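# Carry the C-labelled box into the tote by the door

## Task

Find the box with a C printed on its top face and place only that box inside the tote near the door, sitting wholly within the tote with no part over its rim. Every other box must stay on its desk. The robot must not topple or be left leaning at the end, or the task fails. The result must stay in place without the robot holding it.

## Robot and tools

ROBOT. TidyBot++: a base 0.54 m long, 0.50 m wide and 0.38 m tall on four driven casters, carrying one seven-joint arm with a two-finger gripper. The shoulder sits 0.12 m ahead of the base centre and 0.68 m above the floor. Arm segments: upper arm 0.42 m, forearm 0.31 m, hand 0.31 m (wrist to the hand point). At the start the arm is folded with the hand pointing down; folded, the wrist and hand reach up to 0.08 m beyond the base front and the elbow rises up to 1.15 m. Cameras: base_camera and wrist_camera (the latter looks along the hand).

FRAMES. Base frame: origin on the floor below the base centre, x forward, y left, z up. hand_pose is reported in this frame and marks the point between the finger pads; its z axis runs out along the fingers and the fingers close along its y axis. The odometry frame is the base frame as it was when the scene began. base_odometry heading is positive to the left, range -3.142 to 3.142; it counts wheel rotation, so slip looks like travel, and drift of a few cm and several degrees builds up over about thirty moves. base_tilt is in degrees, forward and right positive when leaning that way.

execute_actions(actions, cameras). actions is a list holding exactly one action object, or empty to just read the state and images. An action may contain base, joints, speeds; the motions start together. base holds exactly one key, each a relative offset from where the base currently is: translate_m (metres, forward +, -2 to 2), strafe_m (metres, left +, -2 to 2), rotate_rad (radians, counter-clockwise from above +, -6.3 to 6.3). joints is a set of absolute targets keyed by name, radians: joint_1_rad any angle (whole-arm turn about vertical; positive is clockwise from above, opposite to rotate_rad); joint_2_rad -2.249 to 2.249 (shoulder); joint_3_rad any angle (upper-arm roll; starts near 3.14); joint_4_rad -2.579 to 2.579 (elbow); joint_5_rad any angle (forearm roll); joint_6_rad -2.099 to 2.099 (wrist); joint_7_rad any angle (hand roll; hand down, positive is counter-clockwise from above, and at 1.57 the fingers part to the robot's left and right). gripper_pos is absolute, 0 (open, gap about 85 mm) to 1 (closed, squeezing roughly 96 to 120 N per finger); gap is about 85 x (1 - gripper_pos) mm. Any-angle joints go the short way; for bigger turns send steps under half a turn. speeds caps top speed for that action: translate_m and strafe_m 0.05 to 0.5 m/s, rotate_rad 0.1 to 1.57 rad/s (maximum is the default). A base move needing over 8.667 s is refused; actions end after 15 s. Unknown keys or out-of-range values reject the call with no motion. cameras: list of base_camera, wrist_camera or all; omitted/null means all, [] means none. Omitted joints or base may still be driving toward earlier targets.

PLANAR ARM MATH. With joint_1_rad = 0, joint_3_rad = 3.14, joint_5_rad = 0 the arm lies in the base x-z plane. Angles from vertical (forward +): upper = joint_2_rad; forearm = joint_2_rad - joint_4_rad; hand = that minus joint_6_rad. Hand point offset from shoulder: forward = sum of length x sin(angle), up = sum of length x cos(angle). A downward hand reaches at most about 0.94 m high, only near the base.

wait(seconds): 0 to 10 s, no new command; returns the same as an empty action.

zoom_image(camera, region): magnifies part of that camera's latest full image; region [x0, y0, x1, y1] in pixels, top-left origin, up to 504 by 504.

finished_scene(scene): ends the given scene (1 to 2) for good and reports success; the next scene's task then appears. Only call it when the box rests in the tote unaided. Replying without any tool call ends everything.

RESULT LINES. base_status / joint_status per motion: done (for the base, wheels turned as commanded even if slipping or blocked); off_target (stopped away from target, may still push); contact_stop / time_out (target dropped, holding in place); not_followed with joint command not followed and a cause: line means the self-collision check withheld arm targets (gripper still acts; targets may be retried later). No check protects the base from the arm. on_its_own lists uncommanded motion. gripper at 1 reading done means empty; off_target means something is held. motor_effort: percent of max, bracket is peak of last action; readings are offset and noisy. ARM HIT means a hard hit on base or arm. Torque fault (joint_1 to joint_4 limit 104.5 N m, warning 56.7; joint_5 to joint_7 limit 51.3, warning 29.4) freezes the arm 10 s and skips the rest of the call. MOTOR HOT appears from 60 °C; at 75 °C an OVER-TEMPERATURE FAULT lets the arm sag and joints read limit_stop_at_motor_heat; resend targets afterward. Holding loads heats motors even while you think.

PRECISION. Friction leaves joints slightly off while still done; correct by sending last command + (wanted - read). The hand often lands 1 to 2 cm off, more when extended; trust camera images. Loads make the arm sag; when holding something never command a joint to its read angle. Closed fingertips stick about 20 mm past the hand point, so avoid sending them to floor level.

AVOID. Dropping, slamming, hard pushes, knocking other boxes off desks, and driving while the arm is snagged above about 0.8 m (tipping risk). Pushing a raised hand sideways can lift wheels; retract the arm or back away to level the robot. A blocked base pushes hard until timeout. The robot holds its last command while you think; loose objects may get nudged occasionally.

Each tool is called as a command line: name --argument value for each argument, lists and objects as JSON in quotes; but a table of rows of numbers goes row by row, as --pt "numbers of a row", without its own name.

## Session

execute_actions --actions '[]'

Scene clock: 0.00 s.
base_odometry: x=+0.000 y=+0.000 heading=+0.000 (m, m, rad; odometry frame)
base_tilt: forward=+0.1 right=-0.4 (deg)
base_status: not commanded
joint_positions: joint_1_rad=+0.007 joint_2_rad=-0.376 joint_3_rad=+3.088 joint_4_rad=-2.544 joint_5_rad=-0.021 joint_6_rad=-0.856 joint_7_rad=+1.523 gripper_pos=+0.000
joint_status: not commanded
motor_effort: joint_1_rad=+0 joint_2_rad=-2 joint_3_rad=+0 joint_4_rad=+14 joint_5_rad=-1 joint_6_rad=+1 joint_7_rad=+0 (%)
hand_pose: x=+0.2602 y=+0.0107 z=+0.5870 quat_wxyz=(-0.001, +0.998, -0.008, +0.059) (m; base frame)
pictures: base_camera, wrist_camera
Images, in order (width x height): base_camera 644x364, wrist_camera 644x476.

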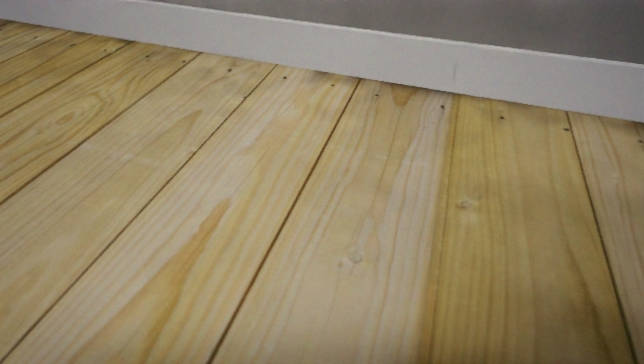

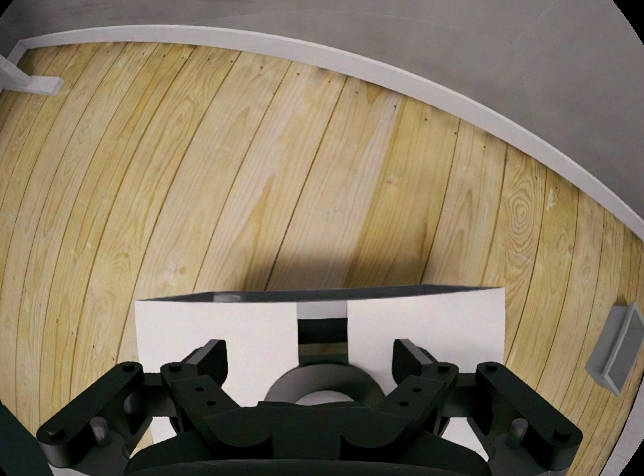

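Wide wrist camera. Tote to the right (gray). Look around with the wrist camera horizontal.

execute_actions --actions '[{"joints":{"joint_2_rad":0,"joint_4_rad":-1.8,"joint_6_rad":0.3},"base":{"rotate_rad":1.5}}]'

Scene clock: 3.30 s.
base_odometry: x=+0.000 y=+0.000 heading=+1.499 (m, m, rad; odometry frame)
base_tilt: forward=+0.0 right=-0.5 (deg)
base_status: done
joint_positions: joint_1_rad=+0.007 joint_2_rad=-0.023 joint_3_rad=+3.088 joint_4_rad=-1.811 joint_5_rad=-0.021 joint_6_rad=+0.259 joint_7_rad=+1.523 gripper_pos=+0.000
joint_status: all done
motor_effort: joint_1_rad=+0(3) joint_2_rad=-21(21) joint_3_rad=+0(4) joint_4_rad=+21(21) joint_5_rad=+0(1) joint_6_rad=+9(9) joint_7_rad=+0(0) (%)
hand_pose: x=+0.7259 y=+0.0288 z=+1.0482 quat_wxyz=(-0.039, +0.692, -0.009, +0.721) (m; base frame)
pictures: base_camera, wrist_camera
Images, in order (width x height): base_camera 644x364, wrist_camera 644x476.

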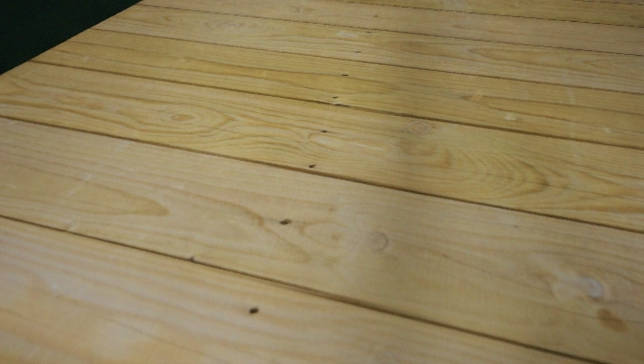

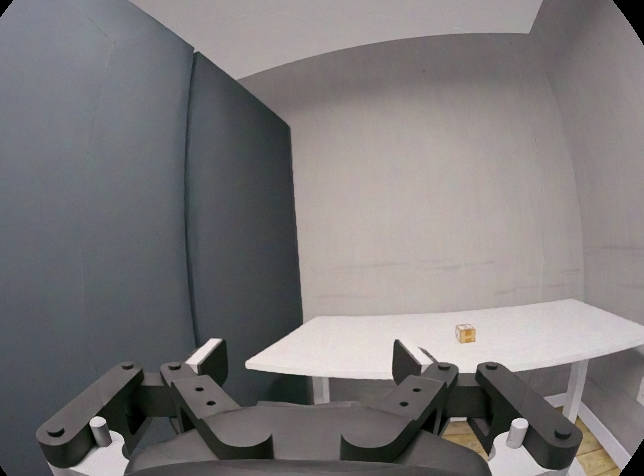

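zoom_image --camera "wrist_camera" --region '[420, 300, 510, 360]'

Region (420, 300, 510, 360) of wrist_camera's 644x476 image, scaled by 5.600.

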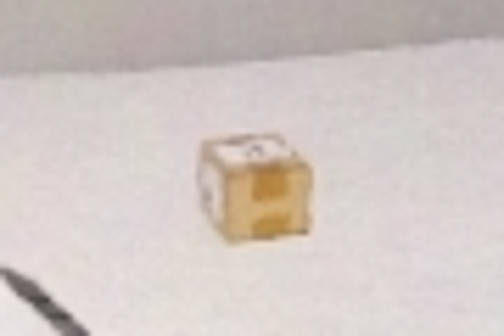

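Unclear. Survey the rest of the room.

execute_actions --actions '[{"base":{"rotate_rad":1.6}}]' --cameras '["wrist_camera"]'

Scene clock: 8.00 s.
base_odometry: x=+0.000 y=+0.000 heading=+3.098 (m, m, rad; odometry frame)
base_tilt: forward=+0.1 right=-0.4 (deg)
base_status: done
joint_positions: joint_1_rad=+0.004 joint_2_rad=-0.009 joint_3_rad=+3.084 joint_4_rad=-1.811 joint_5_rad=-0.021 joint_6_rad=+0.259 joint_7_rad=+1.523 gripper_pos=+0.000
joint_status: not commanded
motor_effort: joint_1_rad=+0(4) joint_2_rad=-22(25) joint_3_rad=-1(4) joint_4_rad=+21(22) joint_5_rad=+0(0) joint_6_rad=+9(9) joint_7_rad=+0(0) (%)
hand_pose: x=+0.7307 y=+0.0330 z=+1.0397 quat_wxyz=(-0.042, +0.697, -0.007, +0.716) (m; base frame)
pictures: wrist_camera
Images, in order (width x height): wrist_camera 644x476.

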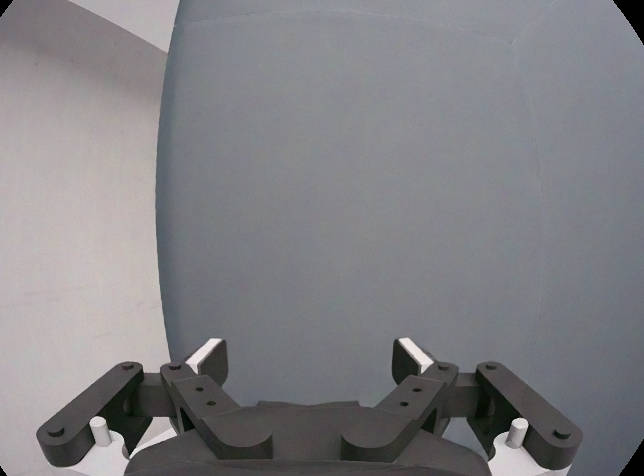

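Probably the door nearby.

execute_actions --actions '[{"base":{"rotate_rad":1.6},"joints":{"joint_6_rad":0.6}}]' --cameras '["wrist_camera"]'

Scene clock: 11.43 s.
base_odometry: x=+0.000 y=+0.000 heading=-1.586 (m, m, rad; odometry frame)
base_tilt: forward=+0.1 right=-0.4 (deg)
base_status: done
joint_positions: joint_1_rad=+0.002 joint_2_rad=-0.005 joint_3_rad=+3.083 joint_4_rad=-1.800 joint_5_rad=-0.021 joint_6_rad=+0.575 joint_7_rad=+1.523 gripper_pos=+0.000
joint_status: all done
motor_effort: joint_1_rad=+1(3) joint_2_rad=-22(25) joint_3_rad=+0(4) joint_4_rad=+21(24) joint_5_rad=+0(1) joint_6_rad=+9(10) joint_7_rad=+0(0) (%)
hand_pose: x=+0.7140 y=+0.0316 z=+1.1400 quat_wxyz=(-0.047, +0.573, -0.007, +0.819) (m; base frame)
pictures: wrist_camera
Images, in order (width x height): wrist_camera 644x476.

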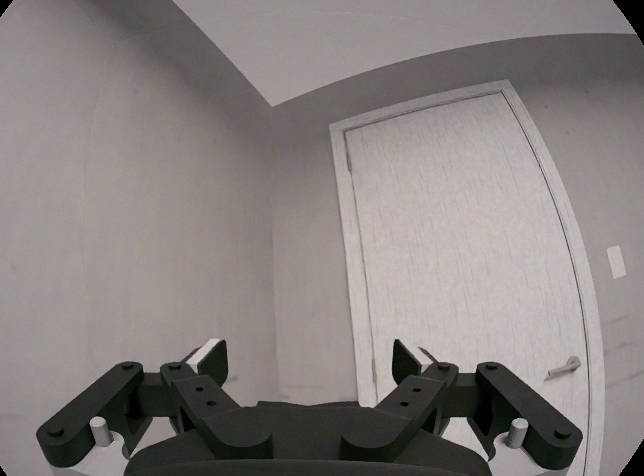

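execute_actions --actions '[{"base":{"rotate_rad":2.6},"joints":{"joint_6_rad":0.0}}]' --cameras '["wrist_camera"]'

Scene clock: 16.47 s.
base_odometry: x=+0.000 y=+0.000 heading=+1.013 (m, m, rad; odometry frame)
base_tilt: forward=+0.1 right=-0.4 (deg)
base_status: done
joint_positions: joint_1_rad=+0.004 joint_2_rad=-0.004 joint_3_rad=+3.086 joint_4_rad=-1.799 joint_5_rad=-0.021 joint_6_rad=+0.025 joint_7_rad=+1.523 gripper_pos=+0.000
joint_status: all done
motor_effort: joint_1_rad=+0(3) joint_2_rad=-22(25) joint_3_rad=+0(5) joint_4_rad=+21(23) joint_5_rad=-1(1) joint_6_rad=+9(11) joint_7_rad=+0(0) (%)
hand_pose: x=+0.7274 y=+0.0323 z=+0.9707 quat_wxyz=(-0.038, +0.774, -0.007, +0.632) (m; base frame)
pictures: wrist_camera
Images, in order (width x height): wrist_camera 644x476.

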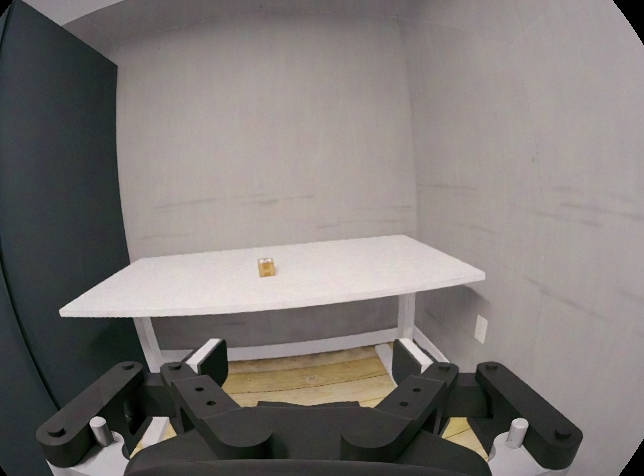

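Approach to read it.

execute_actions --actions '[{"base":{"translate_m":0.8}}]' --cameras '["wrist_camera"]'

zoom_image --camera "wrist_camera" --region '[200, 220, 400, 360]'

Scene clock: 20.70 s.
base_odometry: x=+0.422 y=+0.680 heading=+1.014 (m, m, rad; odometry frame)
base_tilt: forward=+0.1 right=-0.4 (deg)
base_status: done
joint_positions: joint_1_rad=+0.004 joint_2_rad=-0.004 joint_3_rad=+3.086 joint_4_rad=-1.799 joint_5_rad=-0.021 joint_6_rad=+0.025 joint_7_rad=+1.523 gripper_pos=+0.000
joint_status: not commanded
motor_effort: joint_1_rad=+0(2) joint_2_rad=-22(25) joint_3_rad=-1(3) joint_4_rad=+21(23) joint_5_rad=+0(0) joint_6_rad=+9(10) joint_7_rad=+0(0) (%)
hand_pose: x=+0.7274 y=+0.0323 z=+0.9707 quat_wxyz=(-0.038, +0.774, -0.007, +0.632) (m; base frame)
pictures: wrist_camera
Images, in order (width x height): wrist_camera 644x476.

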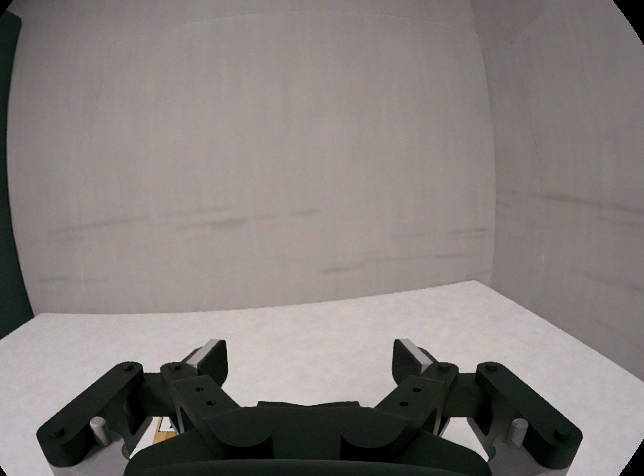

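Region (200, 220, 400, 360) of wrist_camera's 644x476 image, scaled by 2.520; it fills the top 353 rows of this view, and the rest is white.

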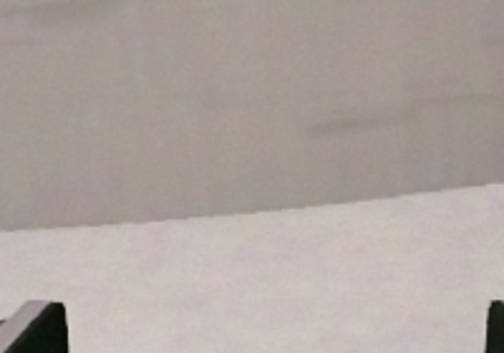

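Closer than thought. Look down.

execute_actions --actions '[{"joints":{"joint_6_rad":-1.0}}]' --cameras '["wrist_camera"]'

Scene clock: 23.50 s.
base_odometry: x=+0.422 y=+0.680 heading=+1.014 (m, m, rad; odometry frame)
base_tilt: forward=+0.1 right=-0.5 (deg)
base_status: not commanded
joint_positions: joint_1_rad=+0.004 joint_2_rad=-0.004 joint_3_rad=+3.086 joint_4_rad=-1.799 joint_5_rad=-0.021 joint_6_rad=-0.976 joint_7_rad=+1.523 gripper_pos=+0.000
joint_status: all done
motor_effort: joint_1_rad=+0(1) joint_2_rad=-18(22) joint_3_rad=-1(1) joint_4_rad=+18(21) joint_5_rad=-1(1) joint_6_rad=+3(9) joint_7_rad=+0(0) (%)
hand_pose: x=+0.5351 y=+0.0281 z=+0.7427 quat_wxyz=(-0.019, +0.983, -0.003, +0.184) (m; base frame)
pictures: wrist_camera
Images, in order (width x height): wrist_camera 644x476.

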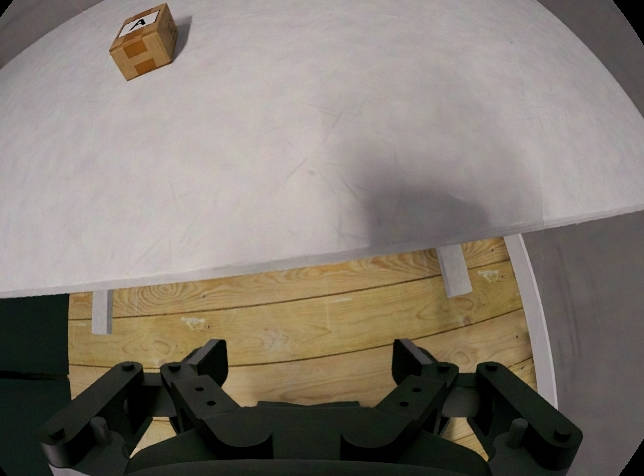

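zoom_image --camera "wrist_camera" --region '[80, 0, 220, 100]'

Region (80, 0, 220, 100) of wrist_camera's 644x476 image, scaled by 3.600; it fills the top 360 rows of this view, and the rest is white.

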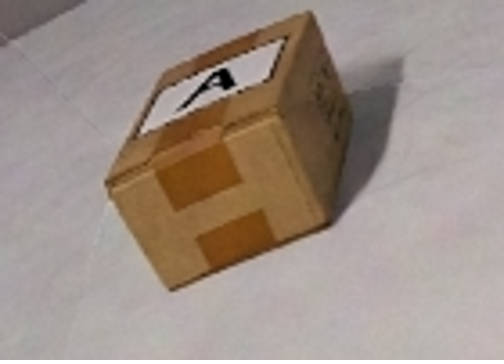

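execute_actions --actions '[{"base":{"rotate_rad":1.3},"joints":{"joint_6_rad":0.1}}]' --cameras '["wrist_camera"]'

Scene clock: 28.47 s.
base_odometry: x=+0.422 y=+0.680 heading=+2.313 (m, m, rad; odometry frame)
base_tilt: forward=+0.1 right=-0.5 (deg)
base_status: done
joint_positions: joint_1_rad=+0.002 joint_2_rad=-0.004 joint_3_rad=+3.082 joint_4_rad=-1.797 joint_5_rad=-0.021 joint_6_rad=+0.077 joint_7_rad=+1.523 gripper_pos=+0.000
joint_status: all done
motor_effort: joint_1_rad=+1(3) joint_2_rad=-22(24) joint_3_rad=-1(4) joint_4_rad=+21(21) joint_5_rad=+0(2) joint_6_rad=+9(10) joint_7_rad=+0(0) (%)
hand_pose: x=+0.7302 y=+0.0364 z=+0.9880 quat_wxyz=(-0.041, +0.757, -0.005, +0.653) (m; base frame)
pictures: wrist_camera
Images, in order (width x height): wrist_camera 644x476.

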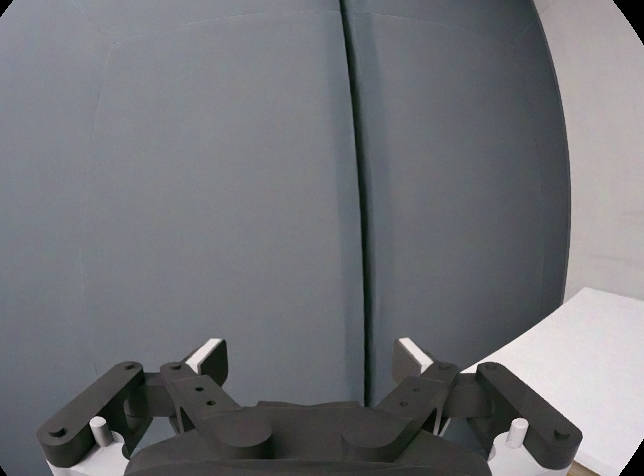

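execute_actions --actions '[{"base":{"rotate_rad":1.9}}]' --cameras '["wrist_camera"]'

Scene clock: 33.47 s.
base_odometry: x=+0.422 y=+0.680 heading=-2.071 (m, m, rad; odometry frame)
base_tilt: forward=+0.0 right=-0.4 (deg)
base_status: done
joint_positions: joint_1_rad=+0.004 joint_2_rad=-0.004 joint_3_rad=+3.087 joint_4_rad=-1.797 joint_5_rad=-0.021 joint_6_rad=+0.077 joint_7_rad=+1.523 gripper_pos=+0.000
joint_status: not commanded
motor_effort: joint_1_rad=+0(4) joint_2_rad=-21(25) joint_3_rad=-1(4) joint_4_rad=+21(22) joint_5_rad=+0(0) joint_6_rad=+9(9) joint_7_rad=+0(0) (%)
hand_pose: x=+0.7305 y=+0.0322 z=+0.9880 quat_wxyz=(-0.038, +0.757, -0.007, +0.653) (m; base frame)
pictures: wrist_camera
Images, in order (width x height): wrist_camera 644x476.

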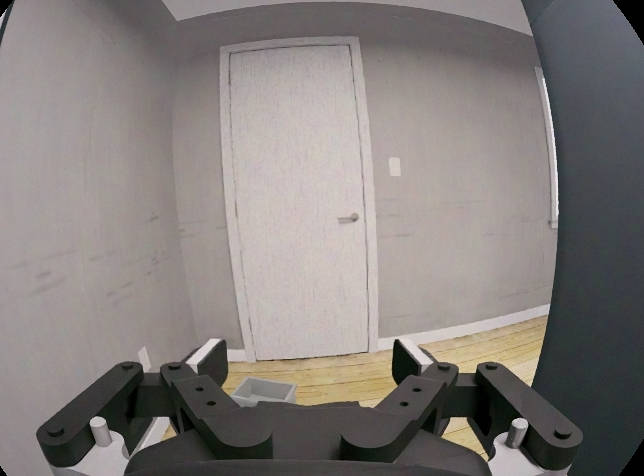

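execute_actions --actions '[{"base":{"translate_m":1.5}}]' --cameras '[]'

execute_actions --actions '[{"base":{"rotate_rad":-1.2}}]' --cameras '["wrist_camera"]'

Scene clock: 39.70 s.
base_odometry: x=-0.295 y=-0.638 heading=-2.070 (m, m, rad; odometry frame)
base_tilt: forward=+0.1 right=-0.4 (deg)
base_status: done
joint_positions: joint_1_rad=+0.004 joint_2_rad=-0.004 joint_3_rad=+3.087 joint_4_rad=-1.797 joint_5_rad=-0.021 joint_6_rad=+0.077 joint_7_rad=+1.523 gripper_pos=+0.000
joint_status: not commanded
motor_effort: joint_1_rad=+1(1) joint_2_rad=-22(25) joint_3_rad=+0(3) joint_4_rad=+21(23) joint_5_rad=+0(0) joint_6_rad=+9(10) joint_7_rad=+0(0) (%)
hand_pose: x=+0.7305 y=+0.0322 z=+0.9880 quat_wxyz=(-0.038, +0.757, -0.007, +0.653) (m; base frame)
pictures: none
No camera images: the call's "cameras" was empty. Leave "cameras" out to get every camera's image.

Scene clock: 41.80 s.
base_odometry: x=-0.295 y=-0.638 heading=+3.014 (m, m, rad; odometry frame)
base_tilt: forward=+0.0 right=-0.4 (deg)
base_status: done
joint_positions: joint_1_rad=+0.009 joint_2_rad=-0.004 joint_3_rad=+3.092 joint_4_rad=-1.797 joint_5_rad=-0.021 joint_6_rad=+0.077 joint_7_rad=+1.523 gripper_pos=+0.000
joint_status: not commanded
motor_effort: joint_1_rad=+0(4) joint_2_rad=-22(24) joint_3_rad=-1(4) joint_4_rad=+21(22) joint_5_rad=+0(1) joint_6_rad=+9(9) joint_7_rad=+0(0) (%)
hand_pose: x=+0.7309 y=+0.0254 z=+0.9880 quat_wxyz=(-0.035, +0.757, -0.011, +0.653) (m; base frame)
pictures: wrist_camera
Images, in order (width x height): wrist_camera 644x476.

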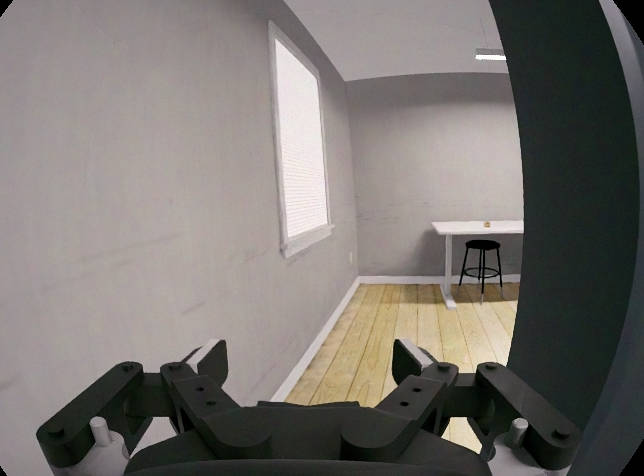

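execute_actions --actions '[{"base":{"rotate_rad":-0.2}}]' --cameras '[]'

execute_actions --actions '[{"base":{"translate_m":2.0}}]' --cameras '["wrist_camera"]'

Scene clock: 44.60 s.
base_odometry: x=-0.295 y=-0.638 heading=+2.816 (m, m, rad; odometry frame)
base_tilt: forward=+0.1 right=-0.4 (deg)
base_status: done
joint_positions: joint_1_rad=+0.011 joint_2_rad=-0.004 joint_3_rad=+3.094 joint_4_rad=-1.797 joint_5_rad=-0.021 joint_6_rad=+0.077 joint_7_rad=+1.523 gripper_pos=+0.000
joint_status: not commanded
motor_effort: joint_1_rad=+1(3) joint_2_rad=-22(22) joint_3_rad=+0(3) joint_4_rad=+21(22) joint_5_rad=+0(0) joint_6_rad=+9(9) joint_7_rad=+0(0) (%)
hand_pose: x=+0.7310 y=+0.0234 z=+0.9880 quat_wxyz=(-0.034, +0.757, -0.013, +0.653) (m; base frame)
pictures: none
No camera images: the call's "cameras" was empty. Leave "cameras" out to get every camera's image.

Scene clock: 53.60 s.
TORQUE WARNING: joint_2_rad reached its warning level (56.7 N m).
base_odometry: x=-0.868 y=-0.443 heading=+2.804 (m, m, rad; odometry frame)
base_tilt: forward=+0.1 right=-0.5 (deg)
base_status: translate_m time_out (by the wheels' count: +0.606 of +2.000)
joint_positions: joint_1_rad=+0.007 joint_2_rad=+0.007 joint_3_rad=+3.091 joint_4_rad=-1.800 joint_5_rad=-0.021 joint_6_rad=+0.082 joint_7_rad=+1.523 gripper_pos=+0.000
joint_status: not commanded
motor_effort: joint_1_rad=+0(9) joint_2_rad=-20(43) joint_3_rad=-1(8) joint_4_rad=+21(26) joint_5_rad=+0(1) joint_6_rad=+9(12) joint_7_rad=+0(0) (%)
hand_pose: x=+0.7341 y=+0.0274 z=+0.9810 quat_wxyz=(-0.036, +0.760, -0.010, +0.649) (m; base frame)
pictures: wrist_camera
Images, in order (width x height): wrist_camera 644x476.

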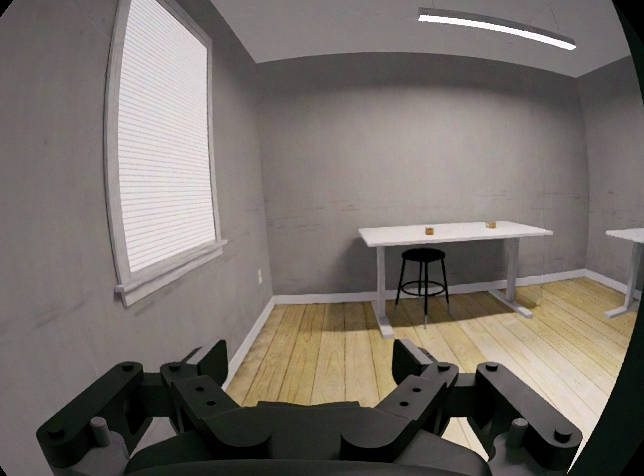

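Hit something (probably partition at right). Strafe left slightly.

execute_actions --actions '[{"base":{"strafe_m":0.15}}]' --cameras '[]'

execute_actions --actions '[{"base":{"translate_m":1.5}}]' --cameras '["wrist_camera"]'

Scene clock: 57.00 s.
base_odometry: x=-0.918 y=-0.584 heading=+2.804 (m, m, rad; odometry frame)
base_tilt: forward=+0.0 right=-0.4 (deg)
base_status: done
joint_positions: joint_1_rad=+0.007 joint_2_rad=+0.007 joint_3_rad=+3.089 joint_4_rad=-1.800 joint_5_rad=-0.021 joint_6_rad=+0.082 joint_7_rad=+1.523 gripper_pos=+0.000
joint_status: not commanded
motor_effort: joint_1_rad=+0(3) joint_2_rad=-22(23) joint_3_rad=+0(2) joint_4_rad=+21(22) joint_5_rad=+0(0) joint_6_rad=+9(9) joint_7_rad=+0(1) (%)
hand_pose: x=+0.7340 y=+0.0287 z=+0.9810 quat_wxyz=(-0.037, +0.760, -0.010, +0.649) (m; base frame)
pictures: none
No camera images: the call's "cameras" was empty. Leave "cameras" out to get every camera's image.

Scene clock: 61.37 s.
base_odometry: x=-2.334 y=-0.088 heading=+2.804 (m, m, rad; odometry frame)
base_tilt: forward=+0.1 right=-0.5 (deg)
base_status: done
joint_positions: joint_1_rad=+0.007 joint_2_rad=+0.006 joint_3_rad=+3.089 joint_4_rad=-1.800 joint_5_rad=-0.021 joint_6_rad=+0.082 joint_7_rad=+1.523 gripper_pos=+0.000
joint_status: not commanded
motor_effort: joint_1_rad=+1(1) joint_2_rad=-22(25) joint_3_rad=+0(2) joint_4_rad=+21(23) joint_5_rad=+0(0) joint_6_rad=+9(10) joint_7_rad=+0(0) (%)
hand_pose: x=+0.7335 y=+0.0287 z=+0.9820 quat_wxyz=(-0.037, +0.759, -0.010, +0.650) (m; base frame)
pictures: wrist_camera
Images, in order (width x height): wrist_camera 644x476.

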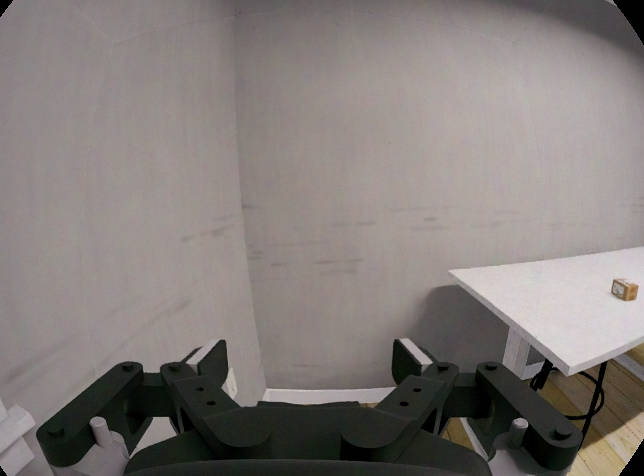

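execute_actions --actions '[{"base":{"rotate_rad":-0.9},"joints":{"joint_6_rad":-0.5}}]' --cameras '["wrist_camera"]'

Scene clock: 64.53 s.
base_odometry: x=-2.334 y=-0.088 heading=+1.905 (m, m, rad; odometry frame)
base_tilt: forward=+0.1 right=-0.5 (deg)
base_status: done
joint_positions: joint_1_rad=+0.009 joint_2_rad=+0.006 joint_3_rad=+3.092 joint_4_rad=-1.799 joint_5_rad=-0.021 joint_6_rad=-0.474 joint_7_rad=+1.523 gripper_pos=+0.000
joint_status: all done
motor_effort: joint_1_rad=+1(4) joint_2_rad=-21(23) joint_3_rad=+0(4) joint_4_rad=+20(22) joint_5_rad=+0(1) joint_6_rad=+7(9) joint_7_rad=+0(0) (%)
hand_pose: x=+0.6625 y=+0.0261 z=+0.8273 quat_wxyz=(-0.027, +0.908, -0.010, +0.417) (m; base frame)
pictures: wrist_camera
Images, in order (width x height): wrist_camera 644x476.

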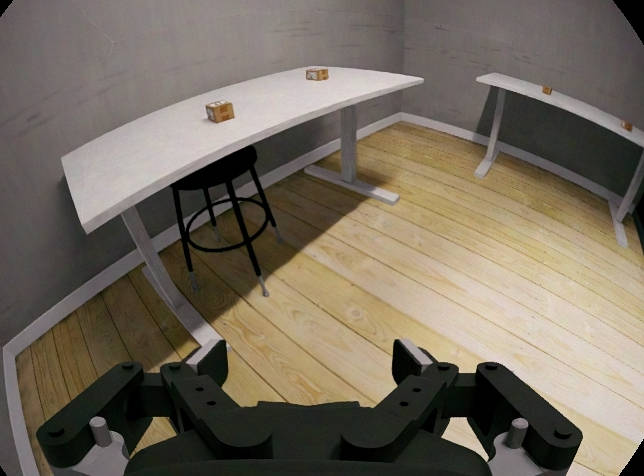

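execute_actions --actions '[{"base":{"rotate_rad":-0.35}}]' --cameras '[]'

execute_actions --actions '[{"base":{"translate_m":0.7},"joints":{"joint_1_rad":-1.2,"joint_2_rad":0.3,"joint_4_rad":-1.1,"joint_6_rad":-1.0}}]' --cameras '["wrist_camera"]'

Scene clock: 69.10 s.
base_odometry: x=-2.334 y=-0.088 heading=+1.556 (m, m, rad; odometry frame)
base_tilt: forward=+0.1 right=-0.4 (deg)
base_status: done
joint_positions: joint_1_rad=+0.011 joint_2_rad=+0.006 joint_3_rad=+3.093 joint_4_rad=-1.799 joint_5_rad=-0.021 joint_6_rad=-0.474 joint_7_rad=+1.523 gripper_pos=+0.000
joint_status: not commanded
motor_effort: joint_1_rad=+1(2) joint_2_rad=-21(21) joint_3_rad=+0(4) joint_4_rad=+20(20) joint_5_rad=-1(1) joint_6_rad=+7(7) joint_7_rad=+0(0) (%)
hand_pose: x=+0.6626 y=+0.0252 z=+0.8273 quat_wxyz=(-0.026, +0.908, -0.011, +0.417) (m; base frame)
pictures: none
No camera images: the call's "cameras" was empty. Leave "cameras" out to get every camera's image.

Scene clock: 72.00 s.
base_odometry: x=-2.322 y=+0.612 heading=+1.555 (m, m, rad; odometry frame)
base_tilt: forward=+0.1 right=-0.5 (deg)
base_status: done
joint_positions: joint_1_rad=-1.182 joint_2_rad=+0.278 joint_3_rad=+3.093 joint_4_rad=-1.115 joint_5_rad=-0.021 joint_6_rad=-0.952 joint_7_rad=+1.523 gripper_pos=+0.000
joint_status: all done
motor_effort: joint_1_rad=+0(1) joint_2_rad=-31(32) joint_3_rad=-1(3) joint_4_rad=+20(21) joint_5_rad=-1(1) joint_6_rad=+7(8) joint_7_rad=+0(0) (%)
hand_pose: x=+0.3325 y=+0.6105 z=+0.9251 quat_wxyz=(-0.245, +0.768, +0.509, +0.302) (m; base frame)
pictures: wrist_camera
Images, in order (width x height): wrist_camera 644x476.

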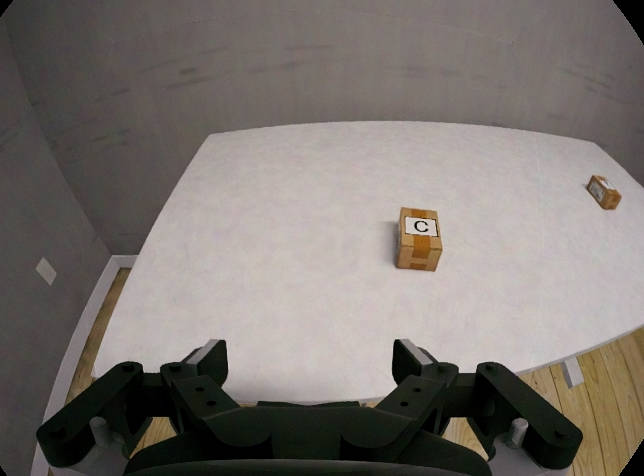

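execute_actions --actions '[{"base":{"strafe_m":0.2}}]' --cameras '[]'

execute_actions --actions '[{"base":{"translate_m":0.4},"joints":{"joint_1_rad":-1.54,"joint_2_rad":-0.216,"joint_4_rad":-1.756,"joint_6_rad":-0.82}}]' --cameras '["wrist_camera"]'

Scene clock: 81.50 s.
base_odometry: x=-2.523 y=+0.616 heading=+1.555 (m, m, rad; odometry frame)
base_tilt: forward=+0.1 right=-0.5 (deg)
base_status: done
joint_positions: joint_1_rad=-1.184 joint_2_rad=+0.292 joint_3_rad=+3.093 joint_4_rad=-1.112 joint_5_rad=-0.021 joint_6_rad=-0.957 joint_7_rad=+1.523 gripper_pos=+0.000
joint_status: not commanded
motor_effort: joint_1_rad=+0(3) joint_2_rad=-32(34) joint_3_rad=-1(3) joint_4_rad=+20(21) joint_5_rad=-1(1) joint_6_rad=+7(7) joint_7_rad=+0(0) (%)
hand_pose: x=+0.3321 y=+0.6136 z=+0.9167 quat_wxyz=(-0.241, +0.770, +0.512, +0.296) (m; base frame)
pictures: none
No camera images: the call's "cameras" was empty. Leave "cameras" out to get every camera's image.

Scene clock: 83.73 s.
base_odometry: x=-2.516 y=+1.016 heading=+1.555 (m, m, rad; odometry frame)
base_tilt: forward=+0.1 right=-0.5 (deg)
base_status: done
joint_positions: joint_1_rad=-1.518 joint_2_rad=-0.196 joint_3_rad=+3.093 joint_4_rad=-1.743 joint_5_rad=-0.021 joint_6_rad=-0.867 joint_7_rad=+1.523 gripper_pos=+0.000
joint_status: all done
motor_effort: joint_1_rad=+0(2) joint_2_rad=-13(33) joint_3_rad=+0(1) joint_4_rad=+20(22) joint_5_rad=-1(1) joint_6_rad=+6(8) joint_7_rad=+0(0) (%)
hand_pose: x=+0.1129 y=+0.4386 z=+0.8692 quat_wxyz=(-0.261, +0.679, +0.642, +0.242) (m; base frame)
pictures: wrist_camera
Images, in order (width x height): wrist_camera 644x476.

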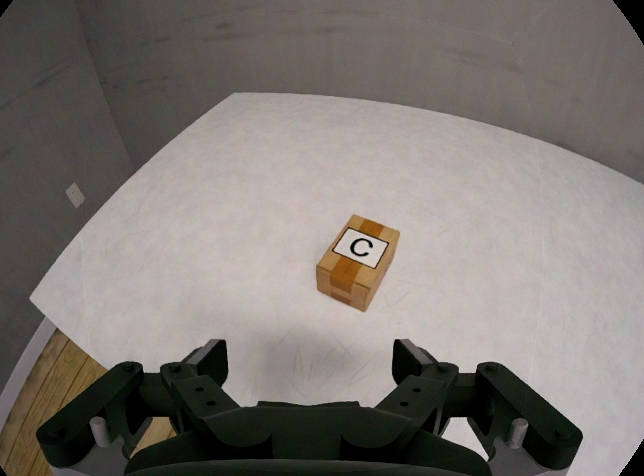

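execute_actions --actions '[{"joints":{"joint_7_rad":1.1}}]' --cameras '["wrist_camera"]'

Scene clock: 87.70 s.
base_odometry: x=-2.516 y=+1.016 heading=+1.555 (m, m, rad; odometry frame)
base_tilt: forward=+0.0 right=-0.5 (deg)
base_status: not commanded
joint_positions: joint_1_rad=-1.518 joint_2_rad=-0.196 joint_3_rad=+3.093 joint_4_rad=-1.743 joint_5_rad=-0.021 joint_6_rad=-0.867 joint_7_rad=+1.107 gripper_pos=+0.000
joint_status: all done
motor_effort: joint_1_rad=+0(0) joint_2_rad=-14(13) joint_3_rad=+0(0) joint_4_rad=+20(20) joint_5_rad=+0(0) joint_6_rad=+6(6) joint_7_rad=+0(1) (%)
hand_pose: x=+0.1129 y=+0.4386 z=+0.8692 quat_wxyz=(-0.305, +0.797, +0.488, +0.183) (m; base frame)
pictures: wrist_camera
Images, in order (width x height): wrist_camera 644x476.

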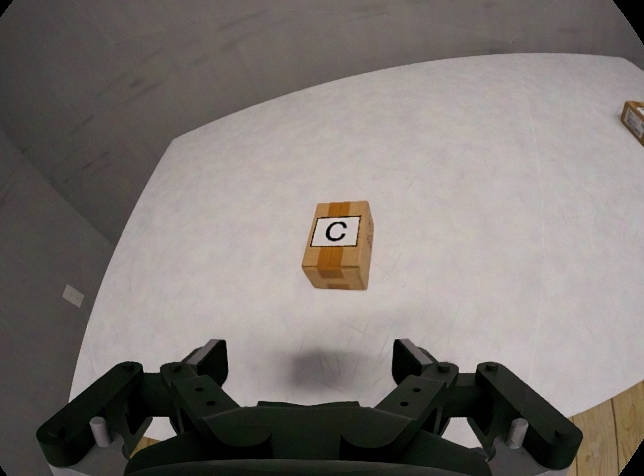

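Aligned. Advance.

execute_actions --actions '[{"joints":{"joint_2_rad":0.062,"joint_4_rad":-1.834,"joint_6_rad":-0.464}}]'

Scene clock: 90.37 s.
base_odometry: x=-2.516 y=+1.016 heading=+1.555 (m, m, rad; odometry frame)
base_tilt: forward=+0.1 right=-0.5 (deg)
base_status: not commanded
joint_positions: joint_1_rad=-1.518 joint_2_rad=+0.057 joint_3_rad=+3.093 joint_4_rad=-1.824 joint_5_rad=-0.021 joint_6_rad=-0.510 joint_7_rad=+1.107 gripper_pos=+0.000
joint_status: all done
motor_effort: joint_1_rad=-1(1) joint_2_rad=-22(24) joint_3_rad=-1(0) joint_4_rad=+19(20) joint_5_rad=+0(1) joint_6_rad=+6(7) joint_7_rad=+0(0) (%)
hand_pose: x=+0.1169 y=+0.5351 z=+0.7783 quat_wxyz=(-0.316, +0.796, +0.481, +0.185) (m; base frame)
pictures: base_camera, wrist_camera
Images, in order (width x height): base_camera 644x364, wrist_camera 644x476.

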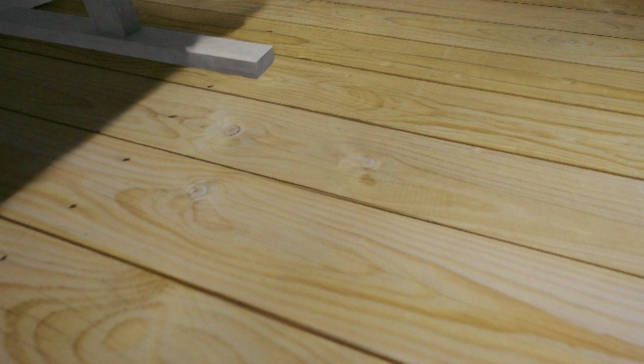

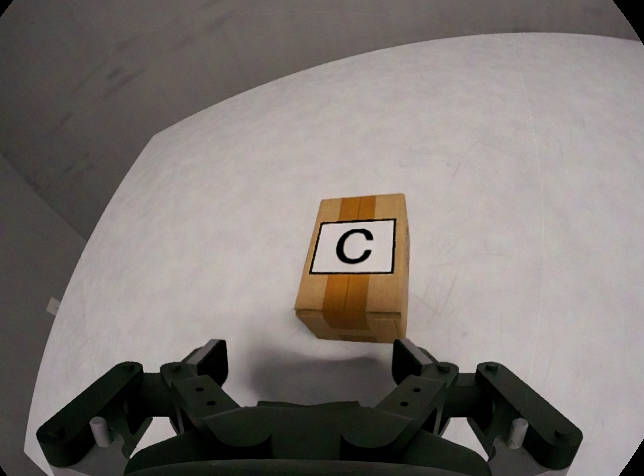

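execute_actions --actions '[{"joints":{"joint_1_rad":-1.51,"joint_2_rad":0.222,"joint_4_rad":-1.727,"joint_6_rad":-0.385}}]' --cameras '["wrist_camera"]'

Scene clock: 93.77 s.
base_odometry: x=-2.516 y=+1.016 heading=+1.555 (m, m, rad; odometry frame)
base_tilt: forward=+0.0 right=-0.5 (deg)
base_status: not commanded
joint_positions: joint_1_rad=-1.518 joint_2_rad=+0.210 joint_3_rad=+3.093 joint_4_rad=-1.741 joint_5_rad=-0.021 joint_6_rad=-0.431 joint_7_rad=+1.107 gripper_pos=+0.000
joint_status: all done
motor_effort: joint_1_rad=+0(1) joint_2_rad=-27(29) joint_3_rad=-1(1) joint_4_rad=+19(20) joint_5_rad=-1(0) joint_6_rad=+7(6) joint_7_rad=+0(0) (%)
hand_pose: x=+0.1186 y=+0.5935 z=+0.7513 quat_wxyz=(-0.322, +0.796, +0.478, +0.185) (m; base frame)
pictures: wrist_camera
Images, in order (width x height): wrist_camera 644x476.

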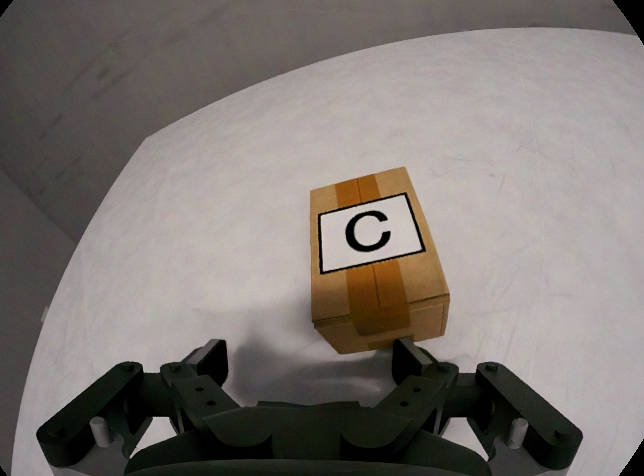

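execute_actions --actions '[{"joints":{"joint_1_rad":-1.44}}]' --cameras '["wrist_camera"]'

Scene clock: 96.03 s.
base_odometry: x=-2.516 y=+1.016 heading=+1.555 (m, m, rad; odometry frame)
base_tilt: forward=+0.1 right=-0.4 (deg)
base_status: not commanded
joint_positions: joint_1_rad=-1.453 joint_2_rad=+0.210 joint_3_rad=+3.093 joint_4_rad=-1.741 joint_5_rad=-0.021 joint_6_rad=-0.431 joint_7_rad=+1.107 gripper_pos=+0.000
joint_status: all done
motor_effort: joint_1_rad=+0(2) joint_2_rad=-27(27) joint_3_rad=-1(3) joint_4_rad=+19(19) joint_5_rad=+0(1) joint_6_rad=+6(6) joint_7_rad=+1(0) (%)
hand_pose: x=+0.1568 y=+0.5923 z=+0.7513 quat_wxyz=(-0.316, +0.811, +0.452, +0.195) (m; base frame)
pictures: wrist_camera
Images, in order (width x height): wrist_camera 644x476.

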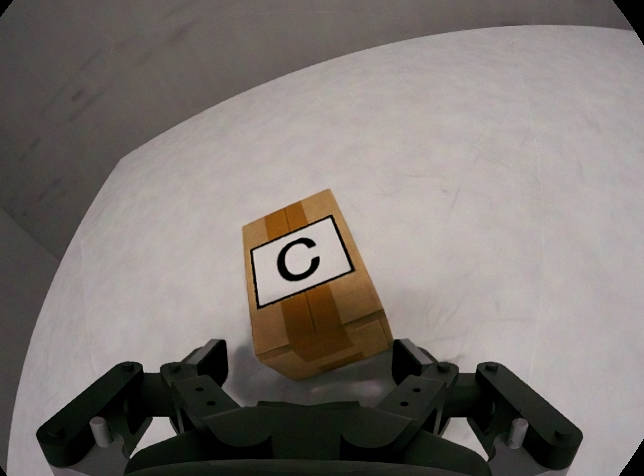

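execute_actions --actions '[{"joints":{"joint_7_rad":1.3,"joint_2_rad":0.335,"joint_4_rad":-1.625,"joint_6_rad":-0.355}}]' --cameras '["wrist_camera"]'

Scene clock: 99.40 s.
base_odometry: x=-2.516 y=+1.016 heading=+1.555 (m, m, rad; odometry frame)
base_tilt: forward=+0.0 right=-0.5 (deg)
base_status: not commanded
joint_positions: joint_1_rad=-1.453 joint_2_rad=+0.317 joint_3_rad=+3.093 joint_4_rad=-1.635 joint_5_rad=-0.021 joint_6_rad=-0.397 joint_7_rad=+1.276 gripper_pos=+0.000
joint_status: all done
motor_effort: joint_1_rad=+0(1) joint_2_rad=-31(33) joint_3_rad=-1(2) joint_4_rad=+19(20) joint_5_rad=-1(1) joint_6_rad=+7(7) joint_7_rad=+0(0) (%)
hand_pose: x=+0.1617 y=+0.6426 z=+0.7464 quat_wxyz=(-0.311, +0.766, +0.514, +0.229) (m; base frame)
pictures: wrist_camera
Images, in order (width x height): wrist_camera 644x476.

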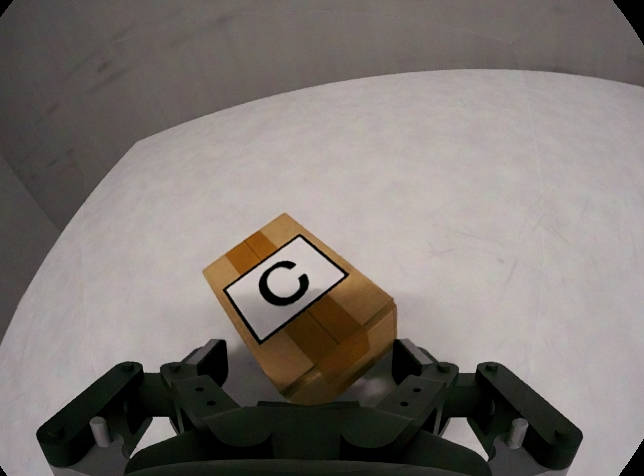

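execute_actions --actions '[{"joints":{"gripper_pos":1}}]' --cameras '["wrist_camera"]'

Scene clock: 101.47 s.
base_odometry: x=-2.516 y=+1.016 heading=+1.555 (m, m, rad; odometry frame)
base_tilt: forward=+0.1 right=-0.5 (deg)
base_status: not commanded
joint_positions: joint_1_rad=-1.453 joint_2_rad=+0.318 joint_3_rad=+3.093 joint_4_rad=-1.631 joint_5_rad=-0.021 joint_6_rad=-0.395 joint_7_rad=+1.276 gripper_pos=+0.999
joint_status: all done
motor_effort: joint_1_rad=+0(0) joint_2_rad=-31(32) joint_3_rad=-1(2) joint_4_rad=+19(20) joint_5_rad=+0(1) joint_6_rad=+7(7) joint_7_rad=+0(0) (%)
hand_pose: x=+0.1619 y=+0.6445 z=+0.7482 quat_wxyz=(-0.313, +0.765, +0.514, +0.231) (m; base frame)
pictures: wrist_camera
Images, in order (width x height): wrist_camera 644x476.

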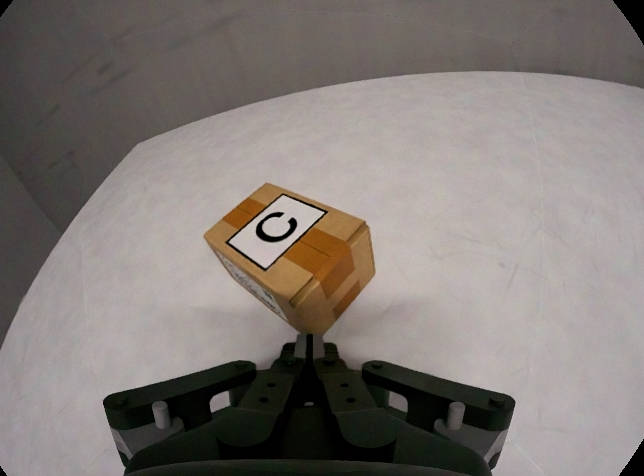

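execute_actions --actions '[{"base":{"strafe_m":0.1},"joints":{"gripper_pos":0,"joint_2_rad":0.229,"joint_4_rad":-1.085,"joint_6_rad":-1.306}}]' --cameras '["wrist_camera"]'

Scene clock: 107.47 s.
base_odometry: x=-2.617 y=+1.018 heading=+1.555 (m, m, rad; odometry frame)
base_tilt: forward=+0.1 right=-0.5 (deg)
base_status: done
joint_positions: joint_1_rad=-1.453 joint_2_rad=+0.241 joint_3_rad=+3.093 joint_4_rad=-1.095 joint_5_rad=-0.021 joint_6_rad=-1.263 joint_7_rad=+1.276 gripper_pos=+0.000
joint_status: all done
motor_effort: joint_1_rad=+0(3) joint_2_rad=-29(37) joint_3_rad=-1(2) joint_4_rad=+19(21) joint_5_rad=-1(1) joint_6_rad=+5(9) joint_7_rad=+0(0) (%)
hand_pose: x=+0.1534 y=+0.5654 z=+0.8975 quat_wxyz=(-0.220, +0.794, +0.545, +0.154) (m; base frame)
pictures: wrist_camera
Images, in order (width x height): wrist_camera 644x476.

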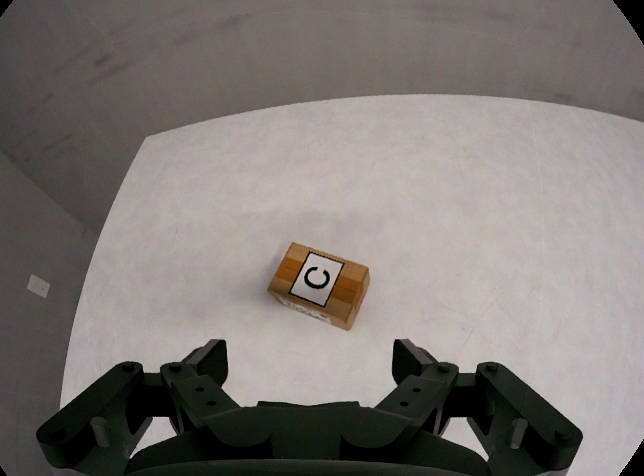

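execute_actions --actions '[{"joints":{"joint_7_rad":2.5,"joint_2_rad":0.36,"joint_4_rad":-1.26,"joint_6_rad":-1.0}}]' --cameras '["wrist_camera"]'

Scene clock: 116.23 s.
base_odometry: x=-2.617 y=+1.018 heading=+1.555 (m, m, rad; odometry frame)
base_tilt: forward=+0.1 right=-0.5 (deg)
base_status: not commanded
joint_positions: joint_1_rad=-1.453 joint_2_rad=+0.347 joint_3_rad=+3.093 joint_4_rad=-1.250 joint_5_rad=-0.021 joint_6_rad=-1.044 joint_7_rad=+2.493 gripper_pos=+0.000
joint_status: all done
motor_effort: joint_1_rad=+0(0) joint_2_rad=-33(34) joint_3_rad=-1(1) joint_4_rad=+19(19) joint_5_rad=-1(1) joint_6_rad=+4(5) joint_7_rad=+0(0) (%)
hand_pose: x=+0.1571 y=+0.6050 z=+0.7967 quat_wxyz=(-0.088, +0.346, +0.905, +0.232) (m; base frame)
pictures: wrist_camera
Images, in order (width x height): wrist_camera 644x476.

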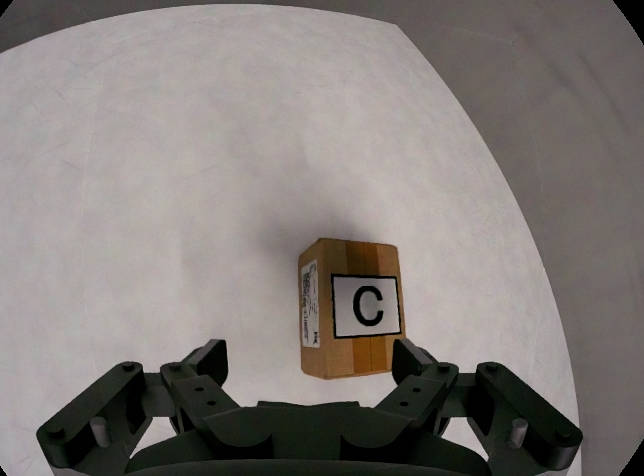

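execute_actions --actions '[{"joints":{"joint_1_rad":-1.48,"joint_2_rad":0.475,"joint_4_rad":-1.227,"joint_6_rad":-0.896}}]' --cameras '["wrist_camera"]'

Scene clock: 123.37 s.
base_odometry: x=-2.616 y=+1.018 heading=+1.555 (m, m, rad; odometry frame)
base_tilt: forward=+0.0 right=-0.4 (deg)
base_status: not commanded
joint_positions: joint_1_rad=-1.462 joint_2_rad=+0.455 joint_3_rad=+3.093 joint_4_rad=-1.214 joint_5_rad=-0.020 joint_6_rad=-0.921 joint_7_rad=+2.493 gripper_pos=+0.000
joint_status: all done
motor_effort: joint_1_rad=+1(3) joint_2_rad=-31(37) joint_3_rad=-1(5) joint_4_rad=+15(19) joint_5_rad=-1(5) joint_6_rad=+2(5) joint_7_rad=+0(0) (%)
hand_pose: x=+0.1574 y=+0.6592 z=+0.7647 quat_wxyz=(-0.097, +0.342, +0.899, +0.255) (m; base frame)
pictures: wrist_camera
Images, in order (width x height): wrist_camera 644x476.

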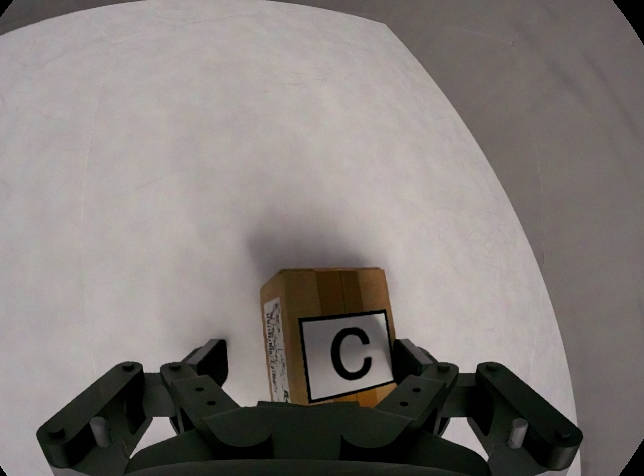

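Box between fingers. Close.

execute_actions --actions '[{"joints":{"gripper_pos":1}}]' --cameras '["wrist_camera"]'

Scene clock: 125.70 s.
base_odometry: x=-2.616 y=+1.018 heading=+1.555 (m, m, rad; odometry frame)
base_tilt: forward=+0.0 right=-0.5 (deg)
base_status: not commanded
joint_positions: joint_1_rad=-1.477 joint_2_rad=+0.429 joint_3_rad=+3.088 joint_4_rad=-1.198 joint_5_rad=-0.020 joint_6_rad=-0.912 joint_7_rad=+2.493 gripper_pos=+0.993
joint_status: all done
motor_effort: joint_1_rad=+2(4) joint_2_rad=-25(31) joint_3_rad=+1(5) joint_4_rad=+13(16) joint_5_rad=+0(3) joint_6_rad=+2(4) joint_7_rad=+0(1) (%)
hand_pose: x=+0.1450 y=+0.6643 z=+0.7910 quat_wxyz=(-0.108, +0.331, +0.895, +0.278) (m; base frame)
pictures: wrist_camera
Images, in order (width x height): wrist_camera 644x476.

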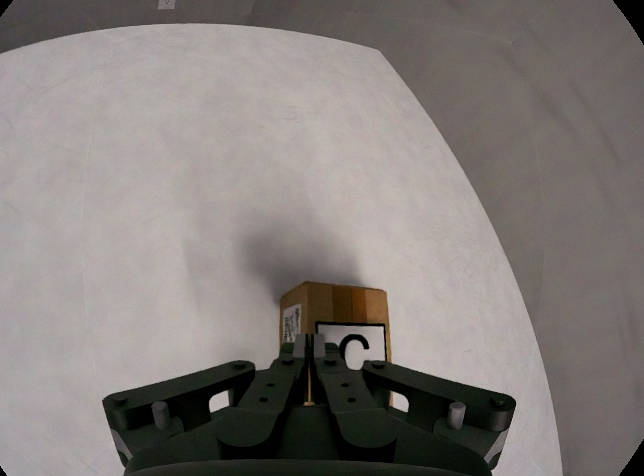

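execute_actions --actions '[{"joints":{"gripper_pos":0}}]' --cameras '[]'

execute_actions --actions '[{"joints":{"joint_2_rad":0.565,"joint_4_rad":-1.125,"joint_6_rad":-0.93}}]' --cameras '["wrist_camera"]'

Scene clock: 132.23 s.
base_odometry: x=-2.616 y=+1.018 heading=+1.555 (m, m, rad; odometry frame)
base_tilt: forward=+0.1 right=-0.5 (deg)
base_status: not commanded
joint_positions: joint_1_rad=-1.477 joint_2_rad=+0.456 joint_3_rad=+3.088 joint_4_rad=-1.214 joint_5_rad=-0.020 joint_6_rad=-0.912 joint_7_rad=+2.493 gripper_pos=+0.000
joint_status: all done
motor_effort: joint_1_rad=+1(5) joint_2_rad=-34(37) joint_3_rad=-1(2) joint_4_rad=+18(20) joint_5_rad=-1(1) joint_6_rad=+4(5) joint_7_rad=+0(0) (%)
hand_pose: x=+0.1449 y=+0.6623 z=+0.7654 quat_wxyz=(-0.102, +0.334, +0.901, +0.258) (m; base frame)
pictures: none
No camera images: the call's "cameras" was empty. Leave "cameras" out to get every camera's image.

Scene clock: 133.17 s.
base_odometry: x=-2.616 y=+1.018 heading=+1.555 (m, m, rad; odometry frame)
base_tilt: forward=+0.1 right=-0.5 (deg)
base_status: not commanded
joint_positions: joint_1_rad=-1.477 joint_2_rad=+0.522 joint_3_rad=+3.088 joint_4_rad=-1.123 joint_5_rad=-0.020 joint_6_rad=-0.912 joint_7_rad=+2.493 gripper_pos=+0.000
joint_status: joint_2_rad off_target (ended at +0.522, target +0.565); the others done
motor_effort: joint_1_rad=+0(1) joint_2_rad=-34(35) joint_3_rad=-2(2) joint_4_rad=+17(19) joint_5_rad=-1(1) joint_6_rad=+4(5) joint_7_rad=+0(0) (%)
hand_pose: x=+0.1477 y=+0.6940 z=+0.7648 quat_wxyz=(-0.107, +0.334, +0.897, +0.269) (m; base frame)
pictures: wrist_camera
Images, in order (width x height): wrist_camera 644x476.

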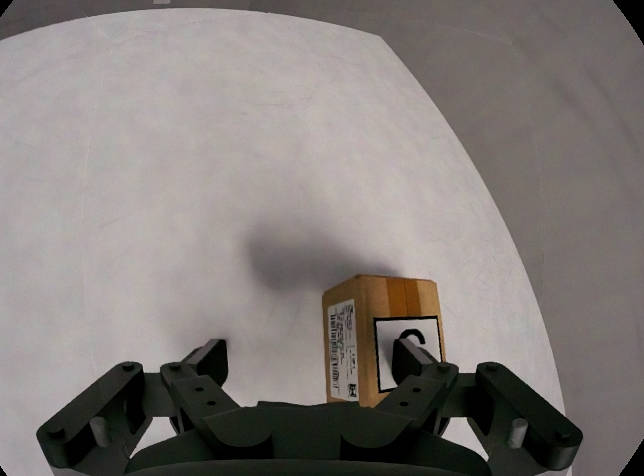

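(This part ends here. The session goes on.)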